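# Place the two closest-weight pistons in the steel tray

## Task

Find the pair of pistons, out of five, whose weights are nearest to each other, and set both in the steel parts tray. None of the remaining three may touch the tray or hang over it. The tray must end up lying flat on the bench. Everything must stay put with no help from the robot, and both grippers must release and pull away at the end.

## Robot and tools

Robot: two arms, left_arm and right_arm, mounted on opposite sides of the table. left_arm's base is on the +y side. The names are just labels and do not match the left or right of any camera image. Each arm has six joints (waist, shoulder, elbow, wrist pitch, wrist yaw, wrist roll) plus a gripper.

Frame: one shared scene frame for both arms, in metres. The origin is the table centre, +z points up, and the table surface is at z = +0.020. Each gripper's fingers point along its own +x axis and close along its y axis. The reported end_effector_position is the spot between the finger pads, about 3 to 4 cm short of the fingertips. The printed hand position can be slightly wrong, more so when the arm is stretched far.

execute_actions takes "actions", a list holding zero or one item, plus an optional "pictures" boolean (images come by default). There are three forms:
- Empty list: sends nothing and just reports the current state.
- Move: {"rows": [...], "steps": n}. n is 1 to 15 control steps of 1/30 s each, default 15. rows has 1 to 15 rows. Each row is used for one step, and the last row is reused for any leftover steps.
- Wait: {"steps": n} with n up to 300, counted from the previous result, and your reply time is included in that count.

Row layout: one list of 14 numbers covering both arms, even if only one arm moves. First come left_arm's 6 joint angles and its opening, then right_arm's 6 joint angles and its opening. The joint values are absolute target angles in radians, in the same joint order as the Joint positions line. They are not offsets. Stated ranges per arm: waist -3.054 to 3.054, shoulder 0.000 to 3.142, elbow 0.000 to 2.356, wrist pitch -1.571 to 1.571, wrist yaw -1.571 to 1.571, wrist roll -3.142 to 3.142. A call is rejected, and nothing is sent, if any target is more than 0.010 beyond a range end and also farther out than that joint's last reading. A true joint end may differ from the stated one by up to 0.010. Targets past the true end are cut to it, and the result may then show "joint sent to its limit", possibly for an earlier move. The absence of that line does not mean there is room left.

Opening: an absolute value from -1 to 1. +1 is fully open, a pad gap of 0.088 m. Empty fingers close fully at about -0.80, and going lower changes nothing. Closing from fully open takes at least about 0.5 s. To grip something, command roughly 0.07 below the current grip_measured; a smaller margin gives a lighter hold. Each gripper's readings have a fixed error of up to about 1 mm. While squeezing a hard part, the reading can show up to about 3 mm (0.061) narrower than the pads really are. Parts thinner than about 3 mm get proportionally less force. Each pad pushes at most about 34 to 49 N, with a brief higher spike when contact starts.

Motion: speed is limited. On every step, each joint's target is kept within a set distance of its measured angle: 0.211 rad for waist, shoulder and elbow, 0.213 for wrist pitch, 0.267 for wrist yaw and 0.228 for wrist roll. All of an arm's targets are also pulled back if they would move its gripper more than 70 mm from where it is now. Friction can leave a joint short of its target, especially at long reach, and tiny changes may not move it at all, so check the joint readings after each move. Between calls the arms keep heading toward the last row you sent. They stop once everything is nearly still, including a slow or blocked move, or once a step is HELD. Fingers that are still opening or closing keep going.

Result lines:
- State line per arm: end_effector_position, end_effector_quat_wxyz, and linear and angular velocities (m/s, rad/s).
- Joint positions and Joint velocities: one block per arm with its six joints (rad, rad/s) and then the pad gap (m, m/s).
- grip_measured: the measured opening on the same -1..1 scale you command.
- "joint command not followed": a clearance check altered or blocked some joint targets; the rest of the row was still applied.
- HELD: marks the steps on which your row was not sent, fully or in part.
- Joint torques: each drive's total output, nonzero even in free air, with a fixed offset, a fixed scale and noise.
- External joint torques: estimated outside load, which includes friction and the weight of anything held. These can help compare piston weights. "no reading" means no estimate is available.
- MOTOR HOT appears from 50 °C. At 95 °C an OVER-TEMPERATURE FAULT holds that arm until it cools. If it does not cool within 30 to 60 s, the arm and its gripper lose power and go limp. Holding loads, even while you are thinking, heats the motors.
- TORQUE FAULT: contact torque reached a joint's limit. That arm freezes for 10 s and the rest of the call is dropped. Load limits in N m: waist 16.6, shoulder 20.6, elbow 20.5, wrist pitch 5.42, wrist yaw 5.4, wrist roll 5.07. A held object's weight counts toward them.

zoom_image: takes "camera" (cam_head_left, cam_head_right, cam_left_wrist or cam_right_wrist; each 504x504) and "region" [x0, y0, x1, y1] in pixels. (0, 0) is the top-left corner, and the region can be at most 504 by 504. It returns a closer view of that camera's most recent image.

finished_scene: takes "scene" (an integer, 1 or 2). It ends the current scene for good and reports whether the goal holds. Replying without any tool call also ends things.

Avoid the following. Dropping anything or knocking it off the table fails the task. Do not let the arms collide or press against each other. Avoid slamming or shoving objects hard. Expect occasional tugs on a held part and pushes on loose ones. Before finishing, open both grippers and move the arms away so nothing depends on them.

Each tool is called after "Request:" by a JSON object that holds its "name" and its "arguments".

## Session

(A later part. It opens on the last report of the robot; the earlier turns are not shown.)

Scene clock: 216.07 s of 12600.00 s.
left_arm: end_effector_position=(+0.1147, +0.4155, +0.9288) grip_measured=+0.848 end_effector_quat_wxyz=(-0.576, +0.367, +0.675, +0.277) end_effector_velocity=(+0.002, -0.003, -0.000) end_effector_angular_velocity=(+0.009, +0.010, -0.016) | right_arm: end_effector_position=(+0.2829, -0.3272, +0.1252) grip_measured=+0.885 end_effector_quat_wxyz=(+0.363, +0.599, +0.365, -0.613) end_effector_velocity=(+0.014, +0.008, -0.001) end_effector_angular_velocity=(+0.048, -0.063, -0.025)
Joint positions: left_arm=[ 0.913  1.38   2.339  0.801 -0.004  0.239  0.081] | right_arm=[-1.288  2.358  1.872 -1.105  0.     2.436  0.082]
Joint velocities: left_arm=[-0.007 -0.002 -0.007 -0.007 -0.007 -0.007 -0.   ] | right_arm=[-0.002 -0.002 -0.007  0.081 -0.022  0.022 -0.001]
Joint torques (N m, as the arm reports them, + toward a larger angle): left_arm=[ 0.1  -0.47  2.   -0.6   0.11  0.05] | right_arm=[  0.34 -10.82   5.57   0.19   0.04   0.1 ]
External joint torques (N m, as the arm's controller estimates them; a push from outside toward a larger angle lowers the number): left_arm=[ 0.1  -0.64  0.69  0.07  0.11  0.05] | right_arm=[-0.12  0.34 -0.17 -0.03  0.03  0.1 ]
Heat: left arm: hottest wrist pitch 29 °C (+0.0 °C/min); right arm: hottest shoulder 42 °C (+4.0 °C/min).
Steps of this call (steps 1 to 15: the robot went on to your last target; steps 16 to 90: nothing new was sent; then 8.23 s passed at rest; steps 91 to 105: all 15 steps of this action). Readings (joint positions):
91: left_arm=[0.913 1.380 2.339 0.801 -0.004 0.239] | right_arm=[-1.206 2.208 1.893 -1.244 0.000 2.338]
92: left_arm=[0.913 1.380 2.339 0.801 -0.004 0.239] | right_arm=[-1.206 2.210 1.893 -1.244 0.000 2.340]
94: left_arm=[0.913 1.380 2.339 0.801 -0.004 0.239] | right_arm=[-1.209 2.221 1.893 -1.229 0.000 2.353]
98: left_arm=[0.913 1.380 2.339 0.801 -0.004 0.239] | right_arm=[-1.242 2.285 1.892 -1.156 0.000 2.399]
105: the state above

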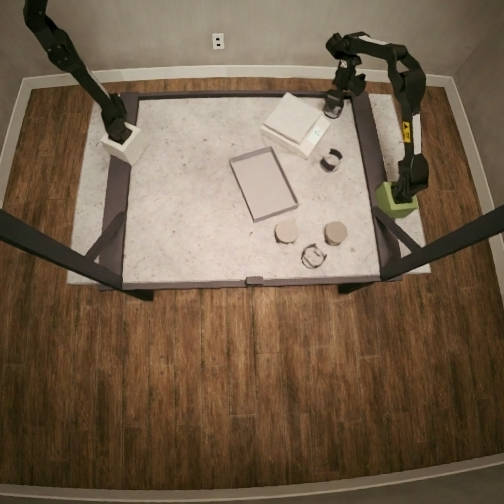

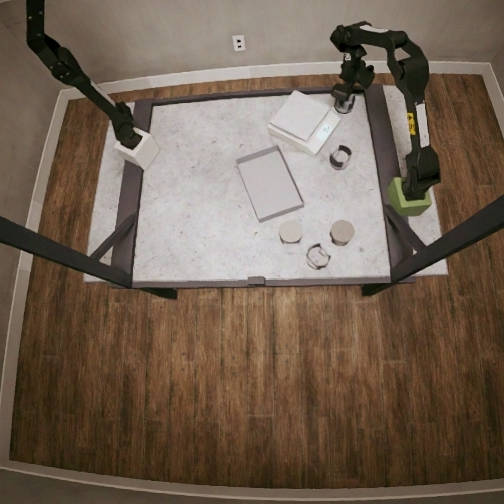

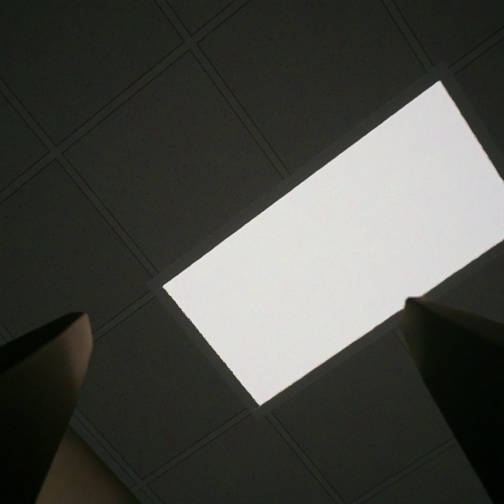

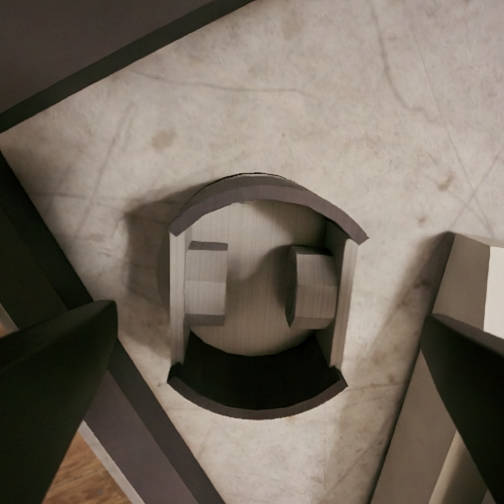

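Request:
{"name": "execute_actions", "arguments": {"actions": [{"rows": [[0.913,1.38,2.34,0.8,0,0.24,0.85,-1.283,2.36,1.871,-1.092,0,2.442,0.88],[0.913,1.38,2.34,0.8,0,0.24,0.85,-1.283,2.364,1.866,-1.082,0,2.442,0.88],[0.913,1.38,2.34,0.8,0,0.24,0.85,-1.283,2.37,1.858,-1.067,0,2.442,0.88],[0.913,1.38,2.34,0.8,0,0.24,0.85,-1.283,2.377,1.849,-1.049,0,2.442,0.88],[0.913,1.38,2.34,0.8,0,0.24,0.85,-1.283,2.384,1.84,-1.031,0,2.442,0.88],[0.913,1.38,2.34,0.8,0,0.24,0.85,-1.283,2.391,1.831,-1.013,0,2.442,0.88],[0.913,1.38,2.34,0.8,0,0.24,0.85,-1.283,2.396,1.824,-0.999,0,2.442,0.88],[0.913,1.38,2.34,0.8,0,0.24,0.85,-1.283,2.4,1.819,-0.989,0,2.442,0.86],[0.913,1.38,2.34,0.8,0,0.24,0.85,-1.283,2.402,1.816,-0.984,0,2.442,0.82],[0.913,1.38,2.34,0.8,0,0.24,0.85,-1.283,2.402,1.816,-0.984,0,2.442,0.76],[0.913,1.38,2.34,0.8,0,0.24,0.85,-1.283,2.402,1.816,-0.984,0,2.442,0.68],[0.913,1.38,2.34,0.8,0,0.24,0.85,-1.283,2.402,1.816,-0.984,0,2.442,0.6],[0.913,1.38,2.34,0.8,0,0.24,0.85,-1.283,2.402,1.816,-0.984,0,2.442,0.52],[0.913,1.38,2.34,0.8,0,0.24,0.85,-1.283,2.402,1.816,-0.984,0,2.442,0.44],[0.913,1.38,2.34,0.8,0,0.24,0.85,-1.283,2.402,1.816,-0.984,0,2.442,0.37]], "steps": 15}], "pictures": false}}

Request:
{"name": "execute_actions", "arguments": {"actions": [{"rows": [[0.913,1.38,2.34,0.8,0,0.24,0.85,-1.283,2.402,1.816,-0.984,0,2.442,0.31],[0.913,1.38,2.34,0.8,0,0.24,0.85,-1.283,2.402,1.816,-0.984,0,2.442,0.26],[0.913,1.38,2.34,0.8,0,0.24,0.85,-1.283,2.402,1.816,-0.984,0,2.442,0.22],[0.913,1.38,2.34,0.8,0,0.24,0.85,-1.283,2.402,1.816,-0.984,0,2.442,0.19]], "steps": 9}]}}

Scene clock: 225.73 s of 12600.00 s.
left_arm: end_effector_position=(+0.1147, +0.4155, +0.9288) grip_measured=+0.848 end_effector_quat_wxyz=(-0.576, +0.367, +0.675, +0.277) end_effector_velocity=(-0.003, -0.002, +0.000) end_effector_angular_velocity=(+0.015, -0.019, -0.001) | right_arm: end_effector_position=(+0.2875, -0.3244, +0.0946) grip_measured=+0.542 end_effector_quat_wxyz=(+0.363, +0.607, +0.363, -0.606) end_effector_velocity=(+0.006, +0.005, +0.000) end_effector_angular_velocity=(+0.034, -0.026, +0.005)
Joint positions: left_arm=[ 0.913  1.38   2.339  0.801 -0.004  0.239  0.081] | right_arm=[-1.286  2.399  1.82  -0.991  0.     2.439  0.066]
Joint velocities: left_arm=[ 0.002 -0.002 -0.002 -0.007  0.022 -0.007 -0.   ] | right_arm=[-0.002 -0.002 -0.002  0.037 -0.022 -0.007 -0.1  ]
Joint torques (N m, as the arm reports them, + toward a larger angle): left_arm=[ 0.1  -0.47  1.99 -0.6   0.11  0.05] | right_arm=[  0.23 -10.51   4.95   0.23   0.03   0.1 ]
External joint torques (N m, as the arm's controller estimates them; a push from outside toward a larger angle lowers the number): left_arm=[ 0.1  -0.63  0.69  0.07  0.11  0.05] | right_arm=[ 0.2   0.12 -0.27 -0.03  0.    0.1 ]
Heat: left arm: hottest wrist pitch 29 °C (+0.0 °C/min); right arm: hottest shoulder 44 °C (+4.0 °C/min).
Steps of this call (steps 1 to 15: the robot went on to your last target; steps 16 to 90: nothing new was sent; then 6.17 s passed at rest; steps 91 to 105: all 15 steps of this action). Readings (joint positions):
91: left_arm=[0.913 1.380 2.339 0.801 -0.004 0.239] | right_arm=[-1.286 2.358 1.872 -1.099 0.000 2.439]
92: left_arm=[0.913 1.380 2.339 0.801 -0.004 0.239] | right_arm=[-1.286 2.358 1.872 -1.096 0.000 2.439]
94: left_arm=[0.913 1.380 2.339 0.801 -0.004 0.239] | right_arm=[-1.286 2.359 1.868 -1.078 0.000 2.439]
98: left_arm=[0.913 1.380 2.339 0.801 -0.004 0.239] | right_arm=[-1.286 2.373 1.845 -1.022 0.000 2.439]
105: the state above

Scene clock: 226.03 s of 12600.00 s.
left_arm: end_effector_position=(+0.1147, +0.4155, +0.9288) grip_measured=+0.848 end_effector_quat_wxyz=(-0.576, +0.367, +0.675, +0.277) end_effector_velocity=(+0.003, -0.004, +0.000) end_effector_angular_velocity=(+0.009, +0.010, -0.011) | right_arm: end_effector_position=(+0.2882, -0.3235, +0.0947) grip_measured=+0.264 end_effector_quat_wxyz=(+0.363, +0.609, +0.363, -0.605) end_effector_velocity=(+0.001, +0.000, +0.000) end_effector_angular_velocity=(+0.009, -0.004, +0.005)
Joint positions: left_arm=[ 0.913  1.38   2.339  0.801 -0.004  0.239  0.081] | right_arm=[-1.285  2.399  1.82  -0.986 -0.     2.44   0.052]
Joint velocities: left_arm=[-0.002  0.002 -0.002 -0.007 -0.007 -0.007  0.   ] | right_arm=[-0.002 -0.002 -0.002  0.007 -0.007 -0.007 -0.   ]
Joint torques (N m, as the arm reports them, + toward a larger angle): left_arm=[ 0.1  -0.47  2.   -0.6   0.11  0.05] | right_arm=[  0.19 -10.49   4.9    0.11   0.05   0.08]
External joint torques (N m, as the arm's controller estimates them; a push from outside toward a larger angle lowers the number): left_arm=[ 0.1  -0.79  0.78  0.09  0.11  0.05] | right_arm=[ 0.12 -0.02 -0.27 -0.15  0.01  0.08]
Heat: left arm: hottest wrist pitch 29 °C (+0.0 °C/min); right arm: hottest shoulder 44 °C (+4.0 °C/min).
Steps of this call (steps 1 to 9: all 9 steps of this action). Readings (joint positions):
1: left_arm=[0.913 1.380 2.339 0.801 -0.004 0.239] | right_arm=[-1.286 2.399 1.820 -0.989 0.000 2.439]
2: left_arm=[0.913 1.380 2.339 0.801 -0.004 0.239] | right_arm=[-1.286 2.399 1.820 -0.988 0.000 2.439]
4: left_arm=[0.913 1.380 2.339 0.801 -0.004 0.239] | right_arm=[-1.285 2.399 1.820 -0.987 -0.000 2.440]
8: left_arm=[0.913 1.380 2.339 0.801 -0.004 0.239] | right_arm=[-1.285 2.399 1.820 -0.986 -0.000 2.440]
9: the state above

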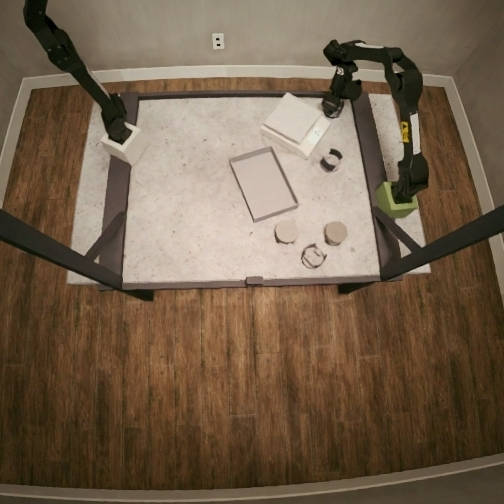

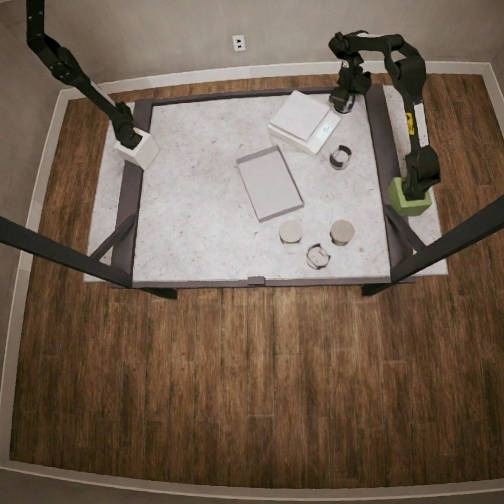

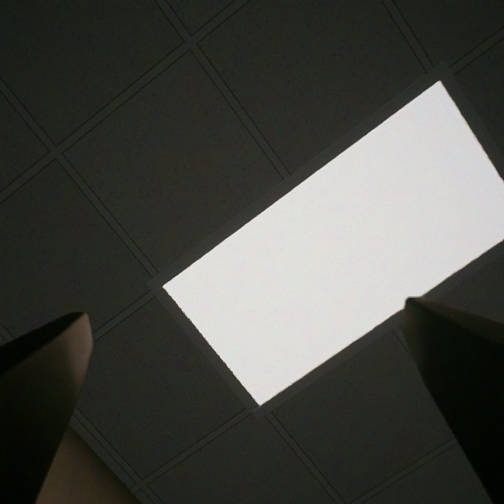

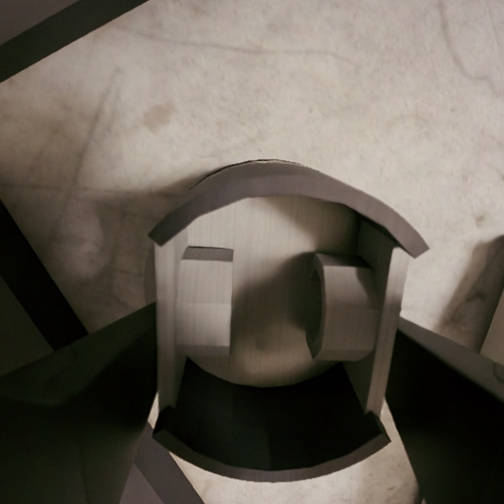

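Request:
{"name": "execute_actions", "arguments": {"actions": [{"rows": [[0.913,1.38,2.34,0.8,0,0.24,0.85,-1.283,2.398,1.823,-0.989,0,2.442,0.19],[0.913,1.38,2.34,0.8,0,0.24,0.85,-1.283,2.392,1.83,-1.002,0,2.442,0.19],[0.913,1.38,2.34,0.8,0,0.24,0.85,-1.283,2.383,1.841,-1.022,0,2.442,0.19],[0.913,1.38,2.34,0.8,0,0.24,0.85,-1.283,2.37,1.857,-1.05,0,2.442,0.19],[0.913,1.38,2.34,0.8,0,0.24,0.85,-1.283,2.355,1.875,-1.08,0,2.442,0.19],[0.913,1.38,2.34,0.8,0,0.24,0.85,-1.283,2.341,1.893,-1.11,0,2.442,0.19],[0.913,1.38,2.34,0.8,0,0.24,0.85,-1.283,2.326,1.911,-1.141,0,2.442,0.19],[0.913,1.38,2.34,0.8,0,0.24,0.85,-1.283,2.312,1.929,-1.171,0,2.442,0.19],[0.913,1.38,2.34,0.8,0,0.24,0.85,-1.283,2.298,1.945,-1.199,0,2.442,0.19],[0.913,1.38,2.34,0.8,0,0.24,0.85,-1.283,2.289,1.957,-1.219,0,2.442,0.19],[0.913,1.38,2.34,0.8,0,0.24,0.85,-1.283,2.282,1.965,-1.232,0,2.442,0.19],[0.913,1.38,2.34,0.8,0,0.24,0.85,-1.283,2.28,1.968,-1.237,0,2.442,0.19],[0.913,1.38,2.34,0.8,0,0.24,0.85,-1.2796,2.28,1.968,-1.237,0,2.436,0.19],[0.913,1.38,2.34,0.8,0,0.24,0.85,-1.2696,2.28,1.968,-1.237,0,2.417,0.19],[0.913,1.38,2.34,0.8,0,0.24,0.85,-1.2528,2.28,1.968,-1.237,0,2.387,0.19]], "steps": 15}], "pictures": false}}

Request:
{"name": "execute_actions", "arguments": {"actions": [{"rows": [[0.913,1.38,2.34,0.8,0,0.24,0.85,-1.2293,2.28,1.968,-1.237,0,2.343,0.19],[0.913,1.38,2.34,0.8,0,0.24,0.85,-1.1991,2.28,1.968,-1.237,0,2.288,0.19],[0.913,1.38,2.34,0.8,0,0.24,0.85,-1.1655,2.28,1.968,-1.237,0,2.226,0.19],[0.913,1.38,2.34,0.8,0,0.24,0.85,-1.1319,2.28,1.968,-1.237,0,2.164,0.19],[0.913,1.38,2.34,0.8,0,0.24,0.85,-1.0983,2.28,1.968,-1.237,0,2.103,0.19],[0.913,1.38,2.34,0.8,0,0.24,0.85,-1.0648,2.28,1.968,-1.237,0,2.041,0.19],[0.913,1.38,2.34,0.8,0,0.24,0.85,-1.0312,2.28,1.968,-1.237,0,1.979,0.19],[0.913,1.38,2.34,0.8,0,0.24,0.85,-0.9976,2.28,1.968,-1.237,0,1.918,0.19],[0.913,1.38,2.34,0.8,0,0.24,0.85,-0.964,2.28,1.968,-1.237,0,1.856,0.19],[0.913,1.38,2.34,0.8,0,0.24,0.85,-0.9304,2.28,1.968,-1.237,0,1.794,0.19],[0.913,1.38,2.34,0.8,0,0.24,0.85,-0.9002,2.28,1.968,-1.237,0,1.739,0.19],[0.913,1.38,2.34,0.8,0,0.24,0.85,-0.8767,2.28,1.968,-1.237,0,1.695,0.19],[0.913,1.38,2.34,0.8,0,0.24,0.85,-0.8599,2.28,1.966,-1.236,0,1.665,0.19],[0.913,1.38,2.34,0.8,0,0.24,0.85,-0.8499,2.282,1.961,-1.232,0,1.646,0.19],[0.913,1.38,2.34,0.8,0,0.24,0.85,-0.8465,2.285,1.953,-1.224,0,1.64,0.19]], "steps": 15}], "pictures": false}}

Request:
{"name": "execute_actions", "arguments": {"actions": [{"rows": [[0.913,1.38,2.34,0.8,0,0.24,0.85,-0.8465,2.288,1.943,-1.213,0,1.64,0.19],[0.913,1.38,2.34,0.8,0,0.24,0.85,-0.8465,2.291,1.932,-1.201,0,1.64,0.19],[0.913,1.38,2.34,0.8,0,0.24,0.85,-0.8465,2.294,1.921,-1.189,0,1.64,0.19],[0.913,1.38,2.34,0.8,0,0.24,0.85,-0.8465,2.297,1.911,-1.178,0,1.64,0.19],[0.913,1.38,2.34,0.8,0,0.24,0.85,-0.8465,2.299,1.902,-1.169,0,1.64,0.19],[0.913,1.38,2.34,0.8,0,0.24,0.85,-0.8465,2.301,1.895,-1.161,0,1.64,0.19],[0.913,1.38,2.34,0.8,0,0.24,0.85,-0.8465,2.303,1.889,-1.155,0,1.64,0.19],[0.913,1.38,2.34,0.8,0,0.24,0.85,-0.8465,2.304,1.885,-1.151,0,1.64,0.19]], "steps": 14}]}}

Scene clock: 238.67 s of 12600.00 s.
left_arm: end_effector_position=(+0.1147, +0.4155, +0.9288) grip_measured=+0.848 end_effector_quat_wxyz=(-0.576, +0.367, +0.675, +0.277) end_effector_velocity=(+0.001, -0.001, +0.000) end_effector_angular_velocity=(+0.005, +0.008, -0.016) | right_arm: end_effector_position=(+0.2836, -0.3237, +0.1749) grip_measured=+0.264 end_effector_quat_wxyz=(+0.370, +0.609, +0.368, -0.597) end_effector_velocity=(-0.004, +0.053, +0.131) end_effector_angular_velocity=(+0.082, -0.207, +0.542)
Joint positions: left_arm=[ 0.913  1.38   2.339  0.801 -0.004  0.239  0.081] | right_arm=[-1.282  2.291  1.957 -1.219 -0.     2.424  0.052]
Joint velocities: left_arm=[-0.007 -0.002 -0.002 -0.007 -0.007 -0.007 -0.   ] | right_arm=[ 0.11  -0.208  0.168 -0.154 -0.007 -0.432 -0.   ]
Joint torques (N m, as the arm reports them, + toward a larger angle): left_arm=[ 0.1  -0.48  1.99 -0.6   0.11  0.05] | right_arm=[  1.44 -10.26   5.59  -0.36   0.05  -0.1 ]
External joint torques (N m, as the arm's controller estimates them; a push from outside toward a larger angle lowers the number): left_arm=[ 0.1  -0.69  0.71  0.08  0.12  0.05] | right_arm=[ 0.2  -2.49  1.46 -0.5   0.09 -0.11]
Heat: left arm: hottest wrist pitch 29 °C (+0.0 °C/min); right arm: hottest shoulder 46 °C (+3.0 °C/min).
Steps of this call (steps 1 to 15: the robot went on to your last target; steps 16 to 90: nothing new was sent; then 9.13 s passed at rest; steps 91 to 105: all 15 steps of this action). Readings (joint positions):
91: left_arm=[0.913 1.380 2.339 0.801 -0.004 0.239] | right_arm=[-1.285 2.399 1.820 -0.986 -0.000 2.440]
92: left_arm=[0.913 1.380 2.339 0.801 -0.004 0.239] | right_arm=[-1.285 2.399 1.820 -0.986 -0.000 2.440]
94: left_arm=[0.913 1.380 2.339 0.801 -0.004 0.239] | right_arm=[-1.285 2.399 1.827 -1.006 -0.000 2.440]
98: left_arm=[0.913 1.380 2.339 0.801 -0.004 0.239] | right_arm=[-1.285 2.383 1.866 -1.105 -0.000 2.440]
105: the state above

Scene clock: 239.17 s of 12600.00 s.
left_arm: end_effector_position=(+0.1147, +0.4155, +0.9288) grip_measured=+0.848 end_effector_quat_wxyz=(-0.576, +0.367, +0.675, +0.277) end_effector_velocity=(+0.004, -0.002, -0.000) end_effector_angular_velocity=(+0.003, +0.026, +0.006) | right_arm: end_effector_position=(+0.1783, -0.1693, +0.1782) grip_measured=+0.265 end_effector_quat_wxyz=(+0.636, +0.316, +0.634, -0.305) end_effector_velocity=(-0.191, +0.177, -0.003) end_effector_angular_velocity=(+0.002, +0.032, +1.397)
Joint positions: left_arm=[ 0.913  1.38   2.339  0.801 -0.004  0.239  0.081] | right_arm=[-0.862  2.286  1.963 -1.233 -0.002  1.709  0.052]
Joint velocities: left_arm=[ 0.002 -0.002 -0.007 -0.007 -0.022  0.007  0.   ] | right_arm=[ 0.569 -0.002 -0.017 -0.007 -0.037 -0.828 -0.   ]
Joint torques (N m, as the arm reports them, + toward a larger angle): left_arm=[ 0.11 -0.47  2.01 -0.6   0.11  0.06] | right_arm=[ -2.18 -10.92   4.83   0.12   0.14  -0.09]
External joint torques (N m, as the arm's controller estimates them; a push from outside toward a larger angle lowers the number): left_arm=[ 0.1  -0.68  0.73  0.08  0.11  0.06] | right_arm=[ 0.38 -0.89 -0.28 -0.22 -0.11 -0.08]
Heat: left arm: hottest wrist pitch 29 °C (+0.0 °C/min); right arm: hottest shoulder 46 °C (+2.0 °C/min).
Steps of this call (steps 1 to 15: all 15 steps of this action). Readings (joint positions):
1: left_arm=[0.913 1.380 2.339 0.801 -0.004 0.239] | right_arm=[-1.275 2.286 1.961 -1.223 -0.000 2.402]
2: left_arm=[0.913 1.380 2.339 0.801 -0.004 0.239] | right_arm=[-1.265 2.285 1.963 -1.226 0.001 2.371]
4: left_arm=[0.913 1.380 2.339 0.801 -0.004 0.239] | right_arm=[-1.226 2.285 1.963 -1.231 0.001 2.282]
8: left_arm=[0.913 1.380 2.339 0.801 -0.004 0.239] | right_arm=[-1.091 2.286 1.963 -1.233 0.001 2.060]
15: the state above

Scene clock: 239.63 s of 12600.00 s.
left_arm: end_effector_position=(+0.1147, +0.4155, +0.9288) grip_measured=+0.848 end_effector_quat_wxyz=(-0.576, +0.367, +0.675, +0.277) end_effector_velocity=(+0.001, -0.000, +0.000) end_effector_angular_velocity=(+0.004, +0.011, +0.003) | right_arm: end_effector_position=(+0.1708, -0.1651, +0.1561) grip_measured=+0.265 end_effector_quat_wxyz=(+0.647, +0.286, +0.648, -0.281) end_effector_velocity=(+0.001, -0.003, -0.002) end_effector_angular_velocity=(+0.003, +0.007, +0.000)
Joint positions: left_arm=[ 0.913  1.38   2.339  0.801 -0.004  0.239  0.081] | right_arm=[-0.844  2.298  1.895 -1.162 -0.003  1.644  0.052]
Joint velocities: left_arm=[-0.002 -0.002 -0.002 -0.007 -0.007  0.007 -0.   ] | right_arm=[-0.007 -0.002 -0.012  0.007 -0.007 -0.007 -0.   ]
Joint torques (N m, as the arm reports them, + toward a larger angle): left_arm=[ 0.1  -0.47  2.   -0.6   0.11  0.06] | right_arm=[-0.21 -9.9   4.56  0.6   0.15 -0.12]
External joint torques (N m, as the arm's controller estimates them; a push from outside toward a larger angle lowers the number): left_arm=[ 0.1  -0.8   0.79  0.09  0.12  0.05] | right_arm=[-0.07  0.31 -0.83  0.3   0.09 -0.12]
Heat: left arm: hottest wrist pitch 29 °C (+0.0 °C/min); right arm: hottest shoulder 46 °C (+2.0 °C/min).
Steps of this call (steps 1 to 14: all 14 steps of this action). Readings (joint positions):
1: left_arm=[0.913 1.380 2.339 0.801 -0.004 0.239] | right_arm=[-0.846 2.286 1.960 -1.229 -0.002 1.688]
2: left_arm=[0.913 1.380 2.339 0.801 -0.004 0.239] | right_arm=[-0.836 2.286 1.955 -1.222 -0.002 1.674]
4: left_arm=[0.913 1.380 2.339 0.801 -0.004 0.239] | right_arm=[-0.833 2.287 1.938 -1.203 -0.002 1.658]
8: left_arm=[0.913 1.380 2.339 0.801 -0.004 0.239] | right_arm=[-0.844 2.297 1.903 -1.170 -0.003 1.646]
14: the state above

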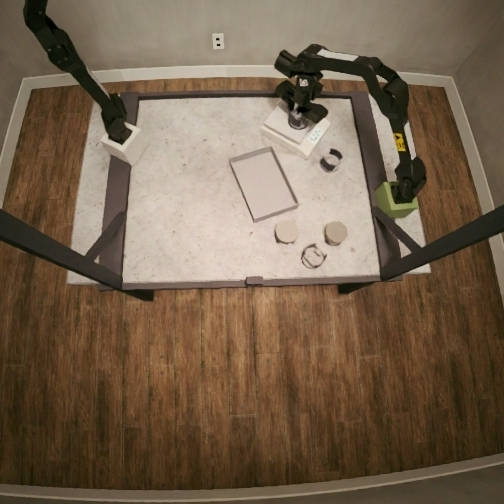

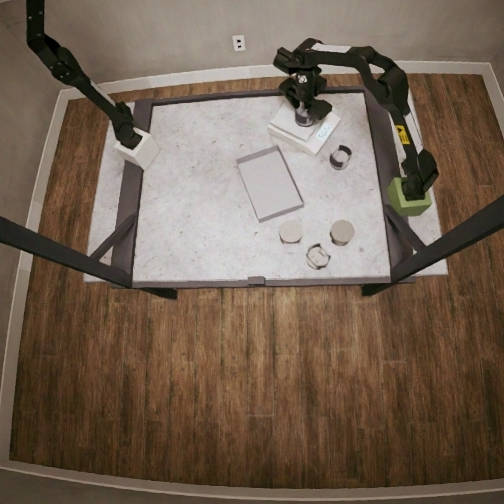

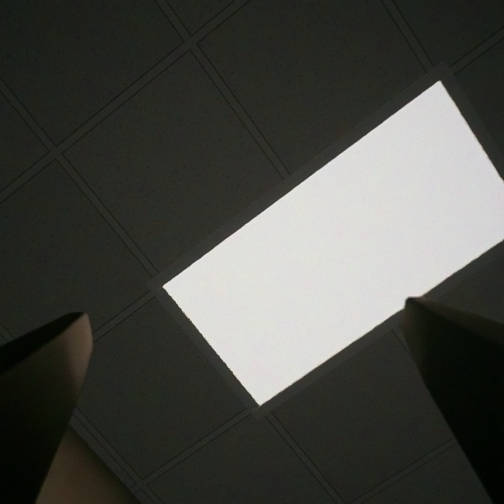

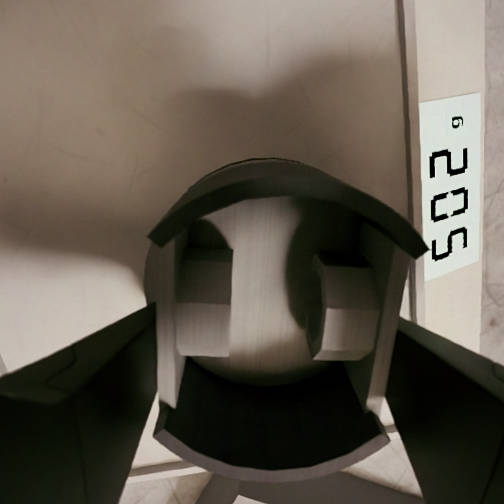

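Request:
{"name": "execute_actions", "arguments": {"actions": [{"rows": [[0.913,1.38,2.34,0.8,0,0.24,0.85,-0.8465,2.3,1.895,-1.16,0,1.64,0.25],[0.913,1.38,2.34,0.8,0,0.24,0.85,-0.8465,2.299,1.898,-1.162,0,1.64,0.33],[0.913,1.38,2.34,0.8,0,0.24,0.85,-0.8465,2.299,1.898,-1.162,0,1.64,0.43],[0.913,1.38,2.34,0.8,0,0.24,0.85,-0.8465,2.299,1.898,-1.162,0,1.64,0.55],[0.913,1.38,2.34,0.8,0,0.24,0.85,-0.8465,2.299,1.898,-1.162,0,1.64,0.67],[0.913,1.38,2.34,0.8,0,0.24,0.85,-0.8465,2.299,1.898,-1.162,0,1.64,0.79],[0.913,1.38,2.34,0.8,0,0.24,0.85,-0.8465,2.299,1.898,-1.162,0,1.64,0.9]], "steps": 15}]}}

Request:
{"name": "execute_actions", "arguments": {"actions": [{"steps": 20}]}}

Scene clock: 242.30 s of 12600.00 s.
left_arm: end_effector_position=(+0.1147, +0.4155, +0.9288) grip_measured=+0.848 end_effector_quat_wxyz=(-0.576, +0.367, +0.675, +0.277) end_effector_velocity=(+0.002, -0.003, +0.001) end_effector_angular_velocity=(+0.017, +0.016, +0.003) | right_arm: end_effector_position=(+0.1709, -0.1652, +0.1559) grip_measured=+0.884 end_effector_quat_wxyz=(+0.648, +0.285, +0.648, -0.281) end_effector_velocity=(-0.007, +0.002, -0.001) end_effector_angular_velocity=(+0.006, +0.024, +0.000)
Joint positions: left_arm=[ 0.913  1.38   2.339  0.801 -0.004  0.239  0.081] | right_arm=[-0.844  2.298  1.894 -1.161 -0.003  1.643  0.082]
Joint velocities: left_arm=[-0.002 -0.002 -0.002 -0.022 -0.007  0.007 -0.   ] | right_arm=[ 0.007 -0.002 -0.007 -0.007 -0.022  0.007  0.007]
Joint torques (N m, as the arm reports them, + toward a larger angle): left_arm=[ 0.1  -0.48  2.01 -0.61  0.11  0.05] | right_arm=[ -0.17 -10.52   6.22  -0.06   0.15  -0.1 ]
External joint torques (N m, as the arm's controller estimates them; a push from outside toward a larger angle lowers the number): left_arm=[ 0.11 -0.63  0.7   0.07  0.11  0.05] | right_arm=[-0.25 -0.3   0.85 -0.32  0.1  -0.1 ]
Heat: left arm: hottest wrist pitch 29 °C (+0.0 °C/min); right arm: hottest shoulder 46 °C (+2.0 °C/min).
Steps of this call (steps 1 to 15: the robot went on to your last target; steps 16 to 65: nothing new was sent; steps 66 to 80: all 15 steps of this action). Readings (joint positions):
66: left_arm=[0.913 1.380 2.339 0.801 -0.004 0.239] | right_arm=[-0.844 2.298 1.894 -1.161 -0.003 1.644]
67: left_arm=[0.913 1.380 2.339 0.801 -0.004 0.239] | right_arm=[-0.844 2.298 1.894 -1.161 -0.003 1.644]
69: left_arm=[0.913 1.380 2.339 0.801 -0.004 0.239] | right_arm=[-0.844 2.298 1.894 -1.161 -0.003 1.643]
73: left_arm=[0.913 1.380 2.339 0.801 -0.004 0.239] | right_arm=[-0.844 2.298 1.894 -1.161 -0.003 1.643]
80: the state above

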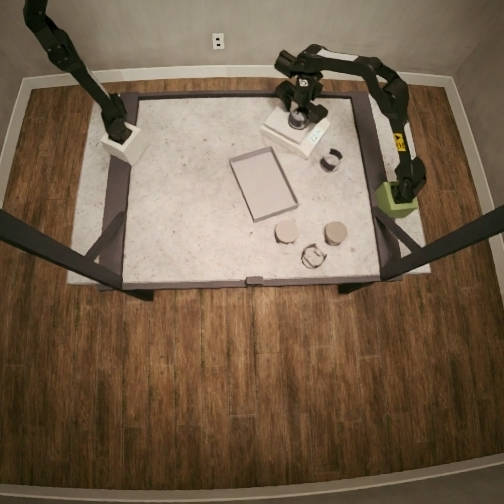

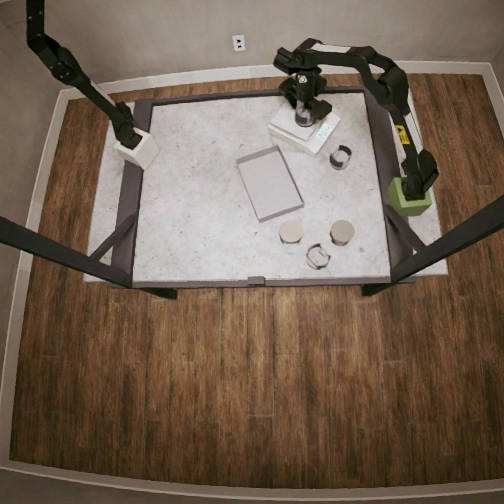

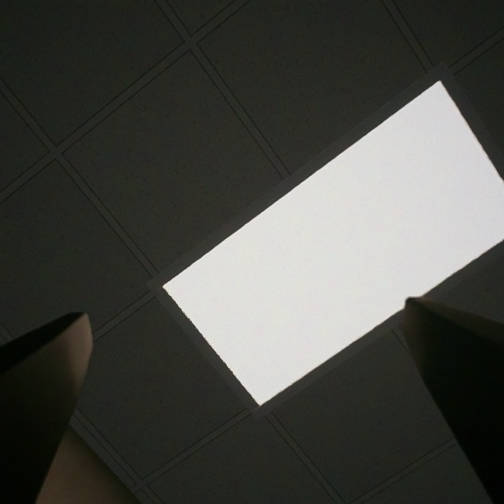

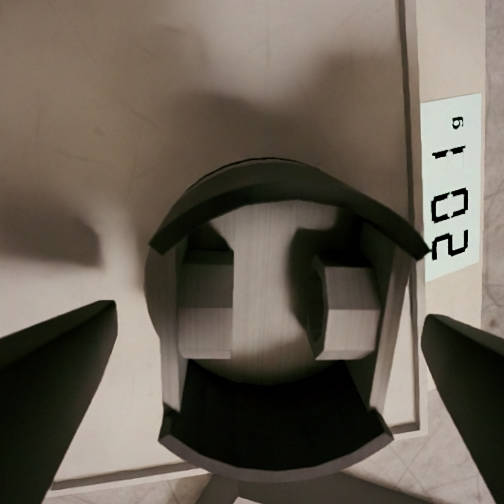

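Scene clock: 242.97 s of 12600.00 s.
left_arm: end_effector_position=(+0.1147, +0.4155, +0.9288) grip_measured=+0.848 end_effector_quat_wxyz=(-0.576, +0.367, +0.675, +0.277) end_effector_velocity=(+0.001, -0.001, +0.000) end_effector_angular_velocity=(+0.005, +0.008, -0.016) | right_arm: end_effector_position=(+0.1709, -0.1652, +0.1559) grip_measured=+0.897 end_effector_quat_wxyz=(+0.648, +0.285, +0.648, -0.281) end_effector_velocity=(-0.000, -0.000, -0.001) end_effector_angular_velocity=(+0.007, +0.004, +0.020)
Joint positions: left_arm=[ 0.913  1.38   2.339  0.801 -0.004  0.239  0.081] | right_arm=[-0.844  2.298  1.894 -1.161 -0.003  1.643  0.083]
Joint velocities: left_arm=[-0.007 -0.002 -0.002 -0.007 -0.007 -0.007 -0.   ] | right_arm=[-0.002 -0.002 -0.007  0.007 -0.007 -0.022 -0.   ]
Joint torques (N m, as the arm reports them, + toward a larger angle): left_arm=[ 0.1  -0.48  2.   -0.6   0.11  0.06] | right_arm=[ -0.17 -10.54   6.25  -0.06   0.15  -0.1 ]
External joint torques (N m, as the arm's controller estimates them; a push from outside toward a larger angle lowers the number): left_arm=[ 0.11 -0.69  0.73  0.08  0.11  0.06] | right_arm=[-0.17 -0.41  0.9  -0.34  0.09 -0.09]
Heat: left arm: hottest wrist pitch 29 °C (+0.0 °C/min); right arm: hottest shoulder 46 °C (+1.0 °C/min).
Steps of this call (steps 1 to 15: the robot went on to your last target; steps 16 to 20: nothing new was sent). Readings (joint positions):
1: left_arm=[0.913 1.380 2.339 0.801 -0.004 0.239] | right_arm=[-0.844 2.298 1.894 -1.161 -0.003 1.643]
2: left_arm=[0.913 1.380 2.339 0.801 -0.004 0.239] | right_arm=[-0.844 2.298 1.894 -1.161 -0.003 1.643]
4: left_arm=[0.913 1.380 2.339 0.801 -0.004 0.239] | right_arm=[-0.844 2.298 1.894 -1.161 -0.003 1.643]
8: left_arm=[0.913 1.380 2.339 0.801 -0.004 0.239] | right_arm=[-0.844 2.298 1.894 -1.161 -0.003 1.643]
20: the state above
All arms were judged still, so your last target was given up. Only a new action makes them travel on or press farther. Fingers that are still opening or closing keep moving.

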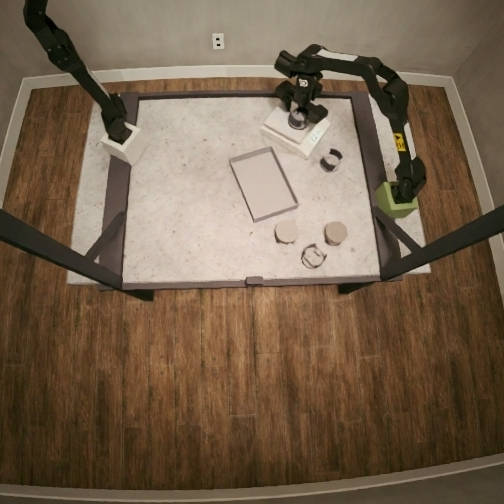

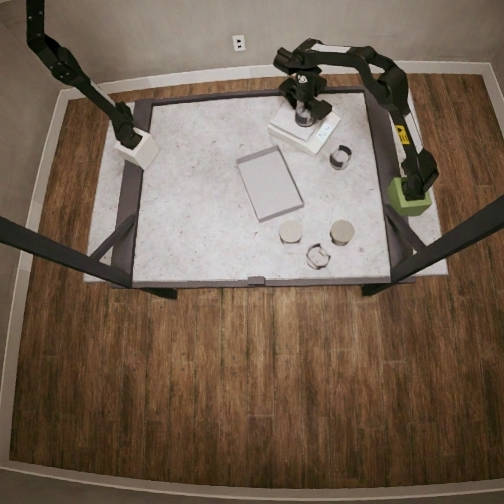

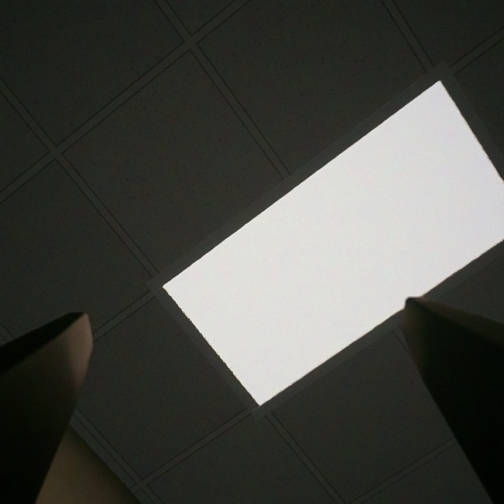

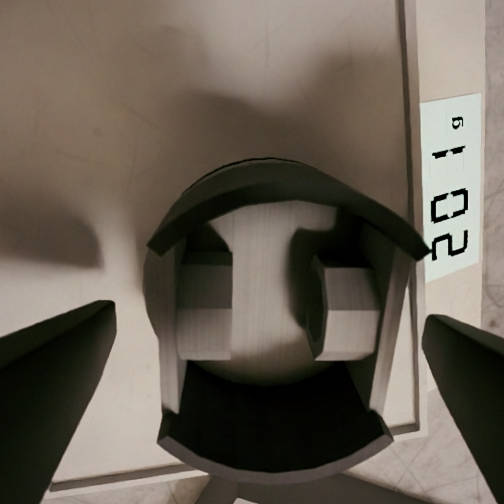

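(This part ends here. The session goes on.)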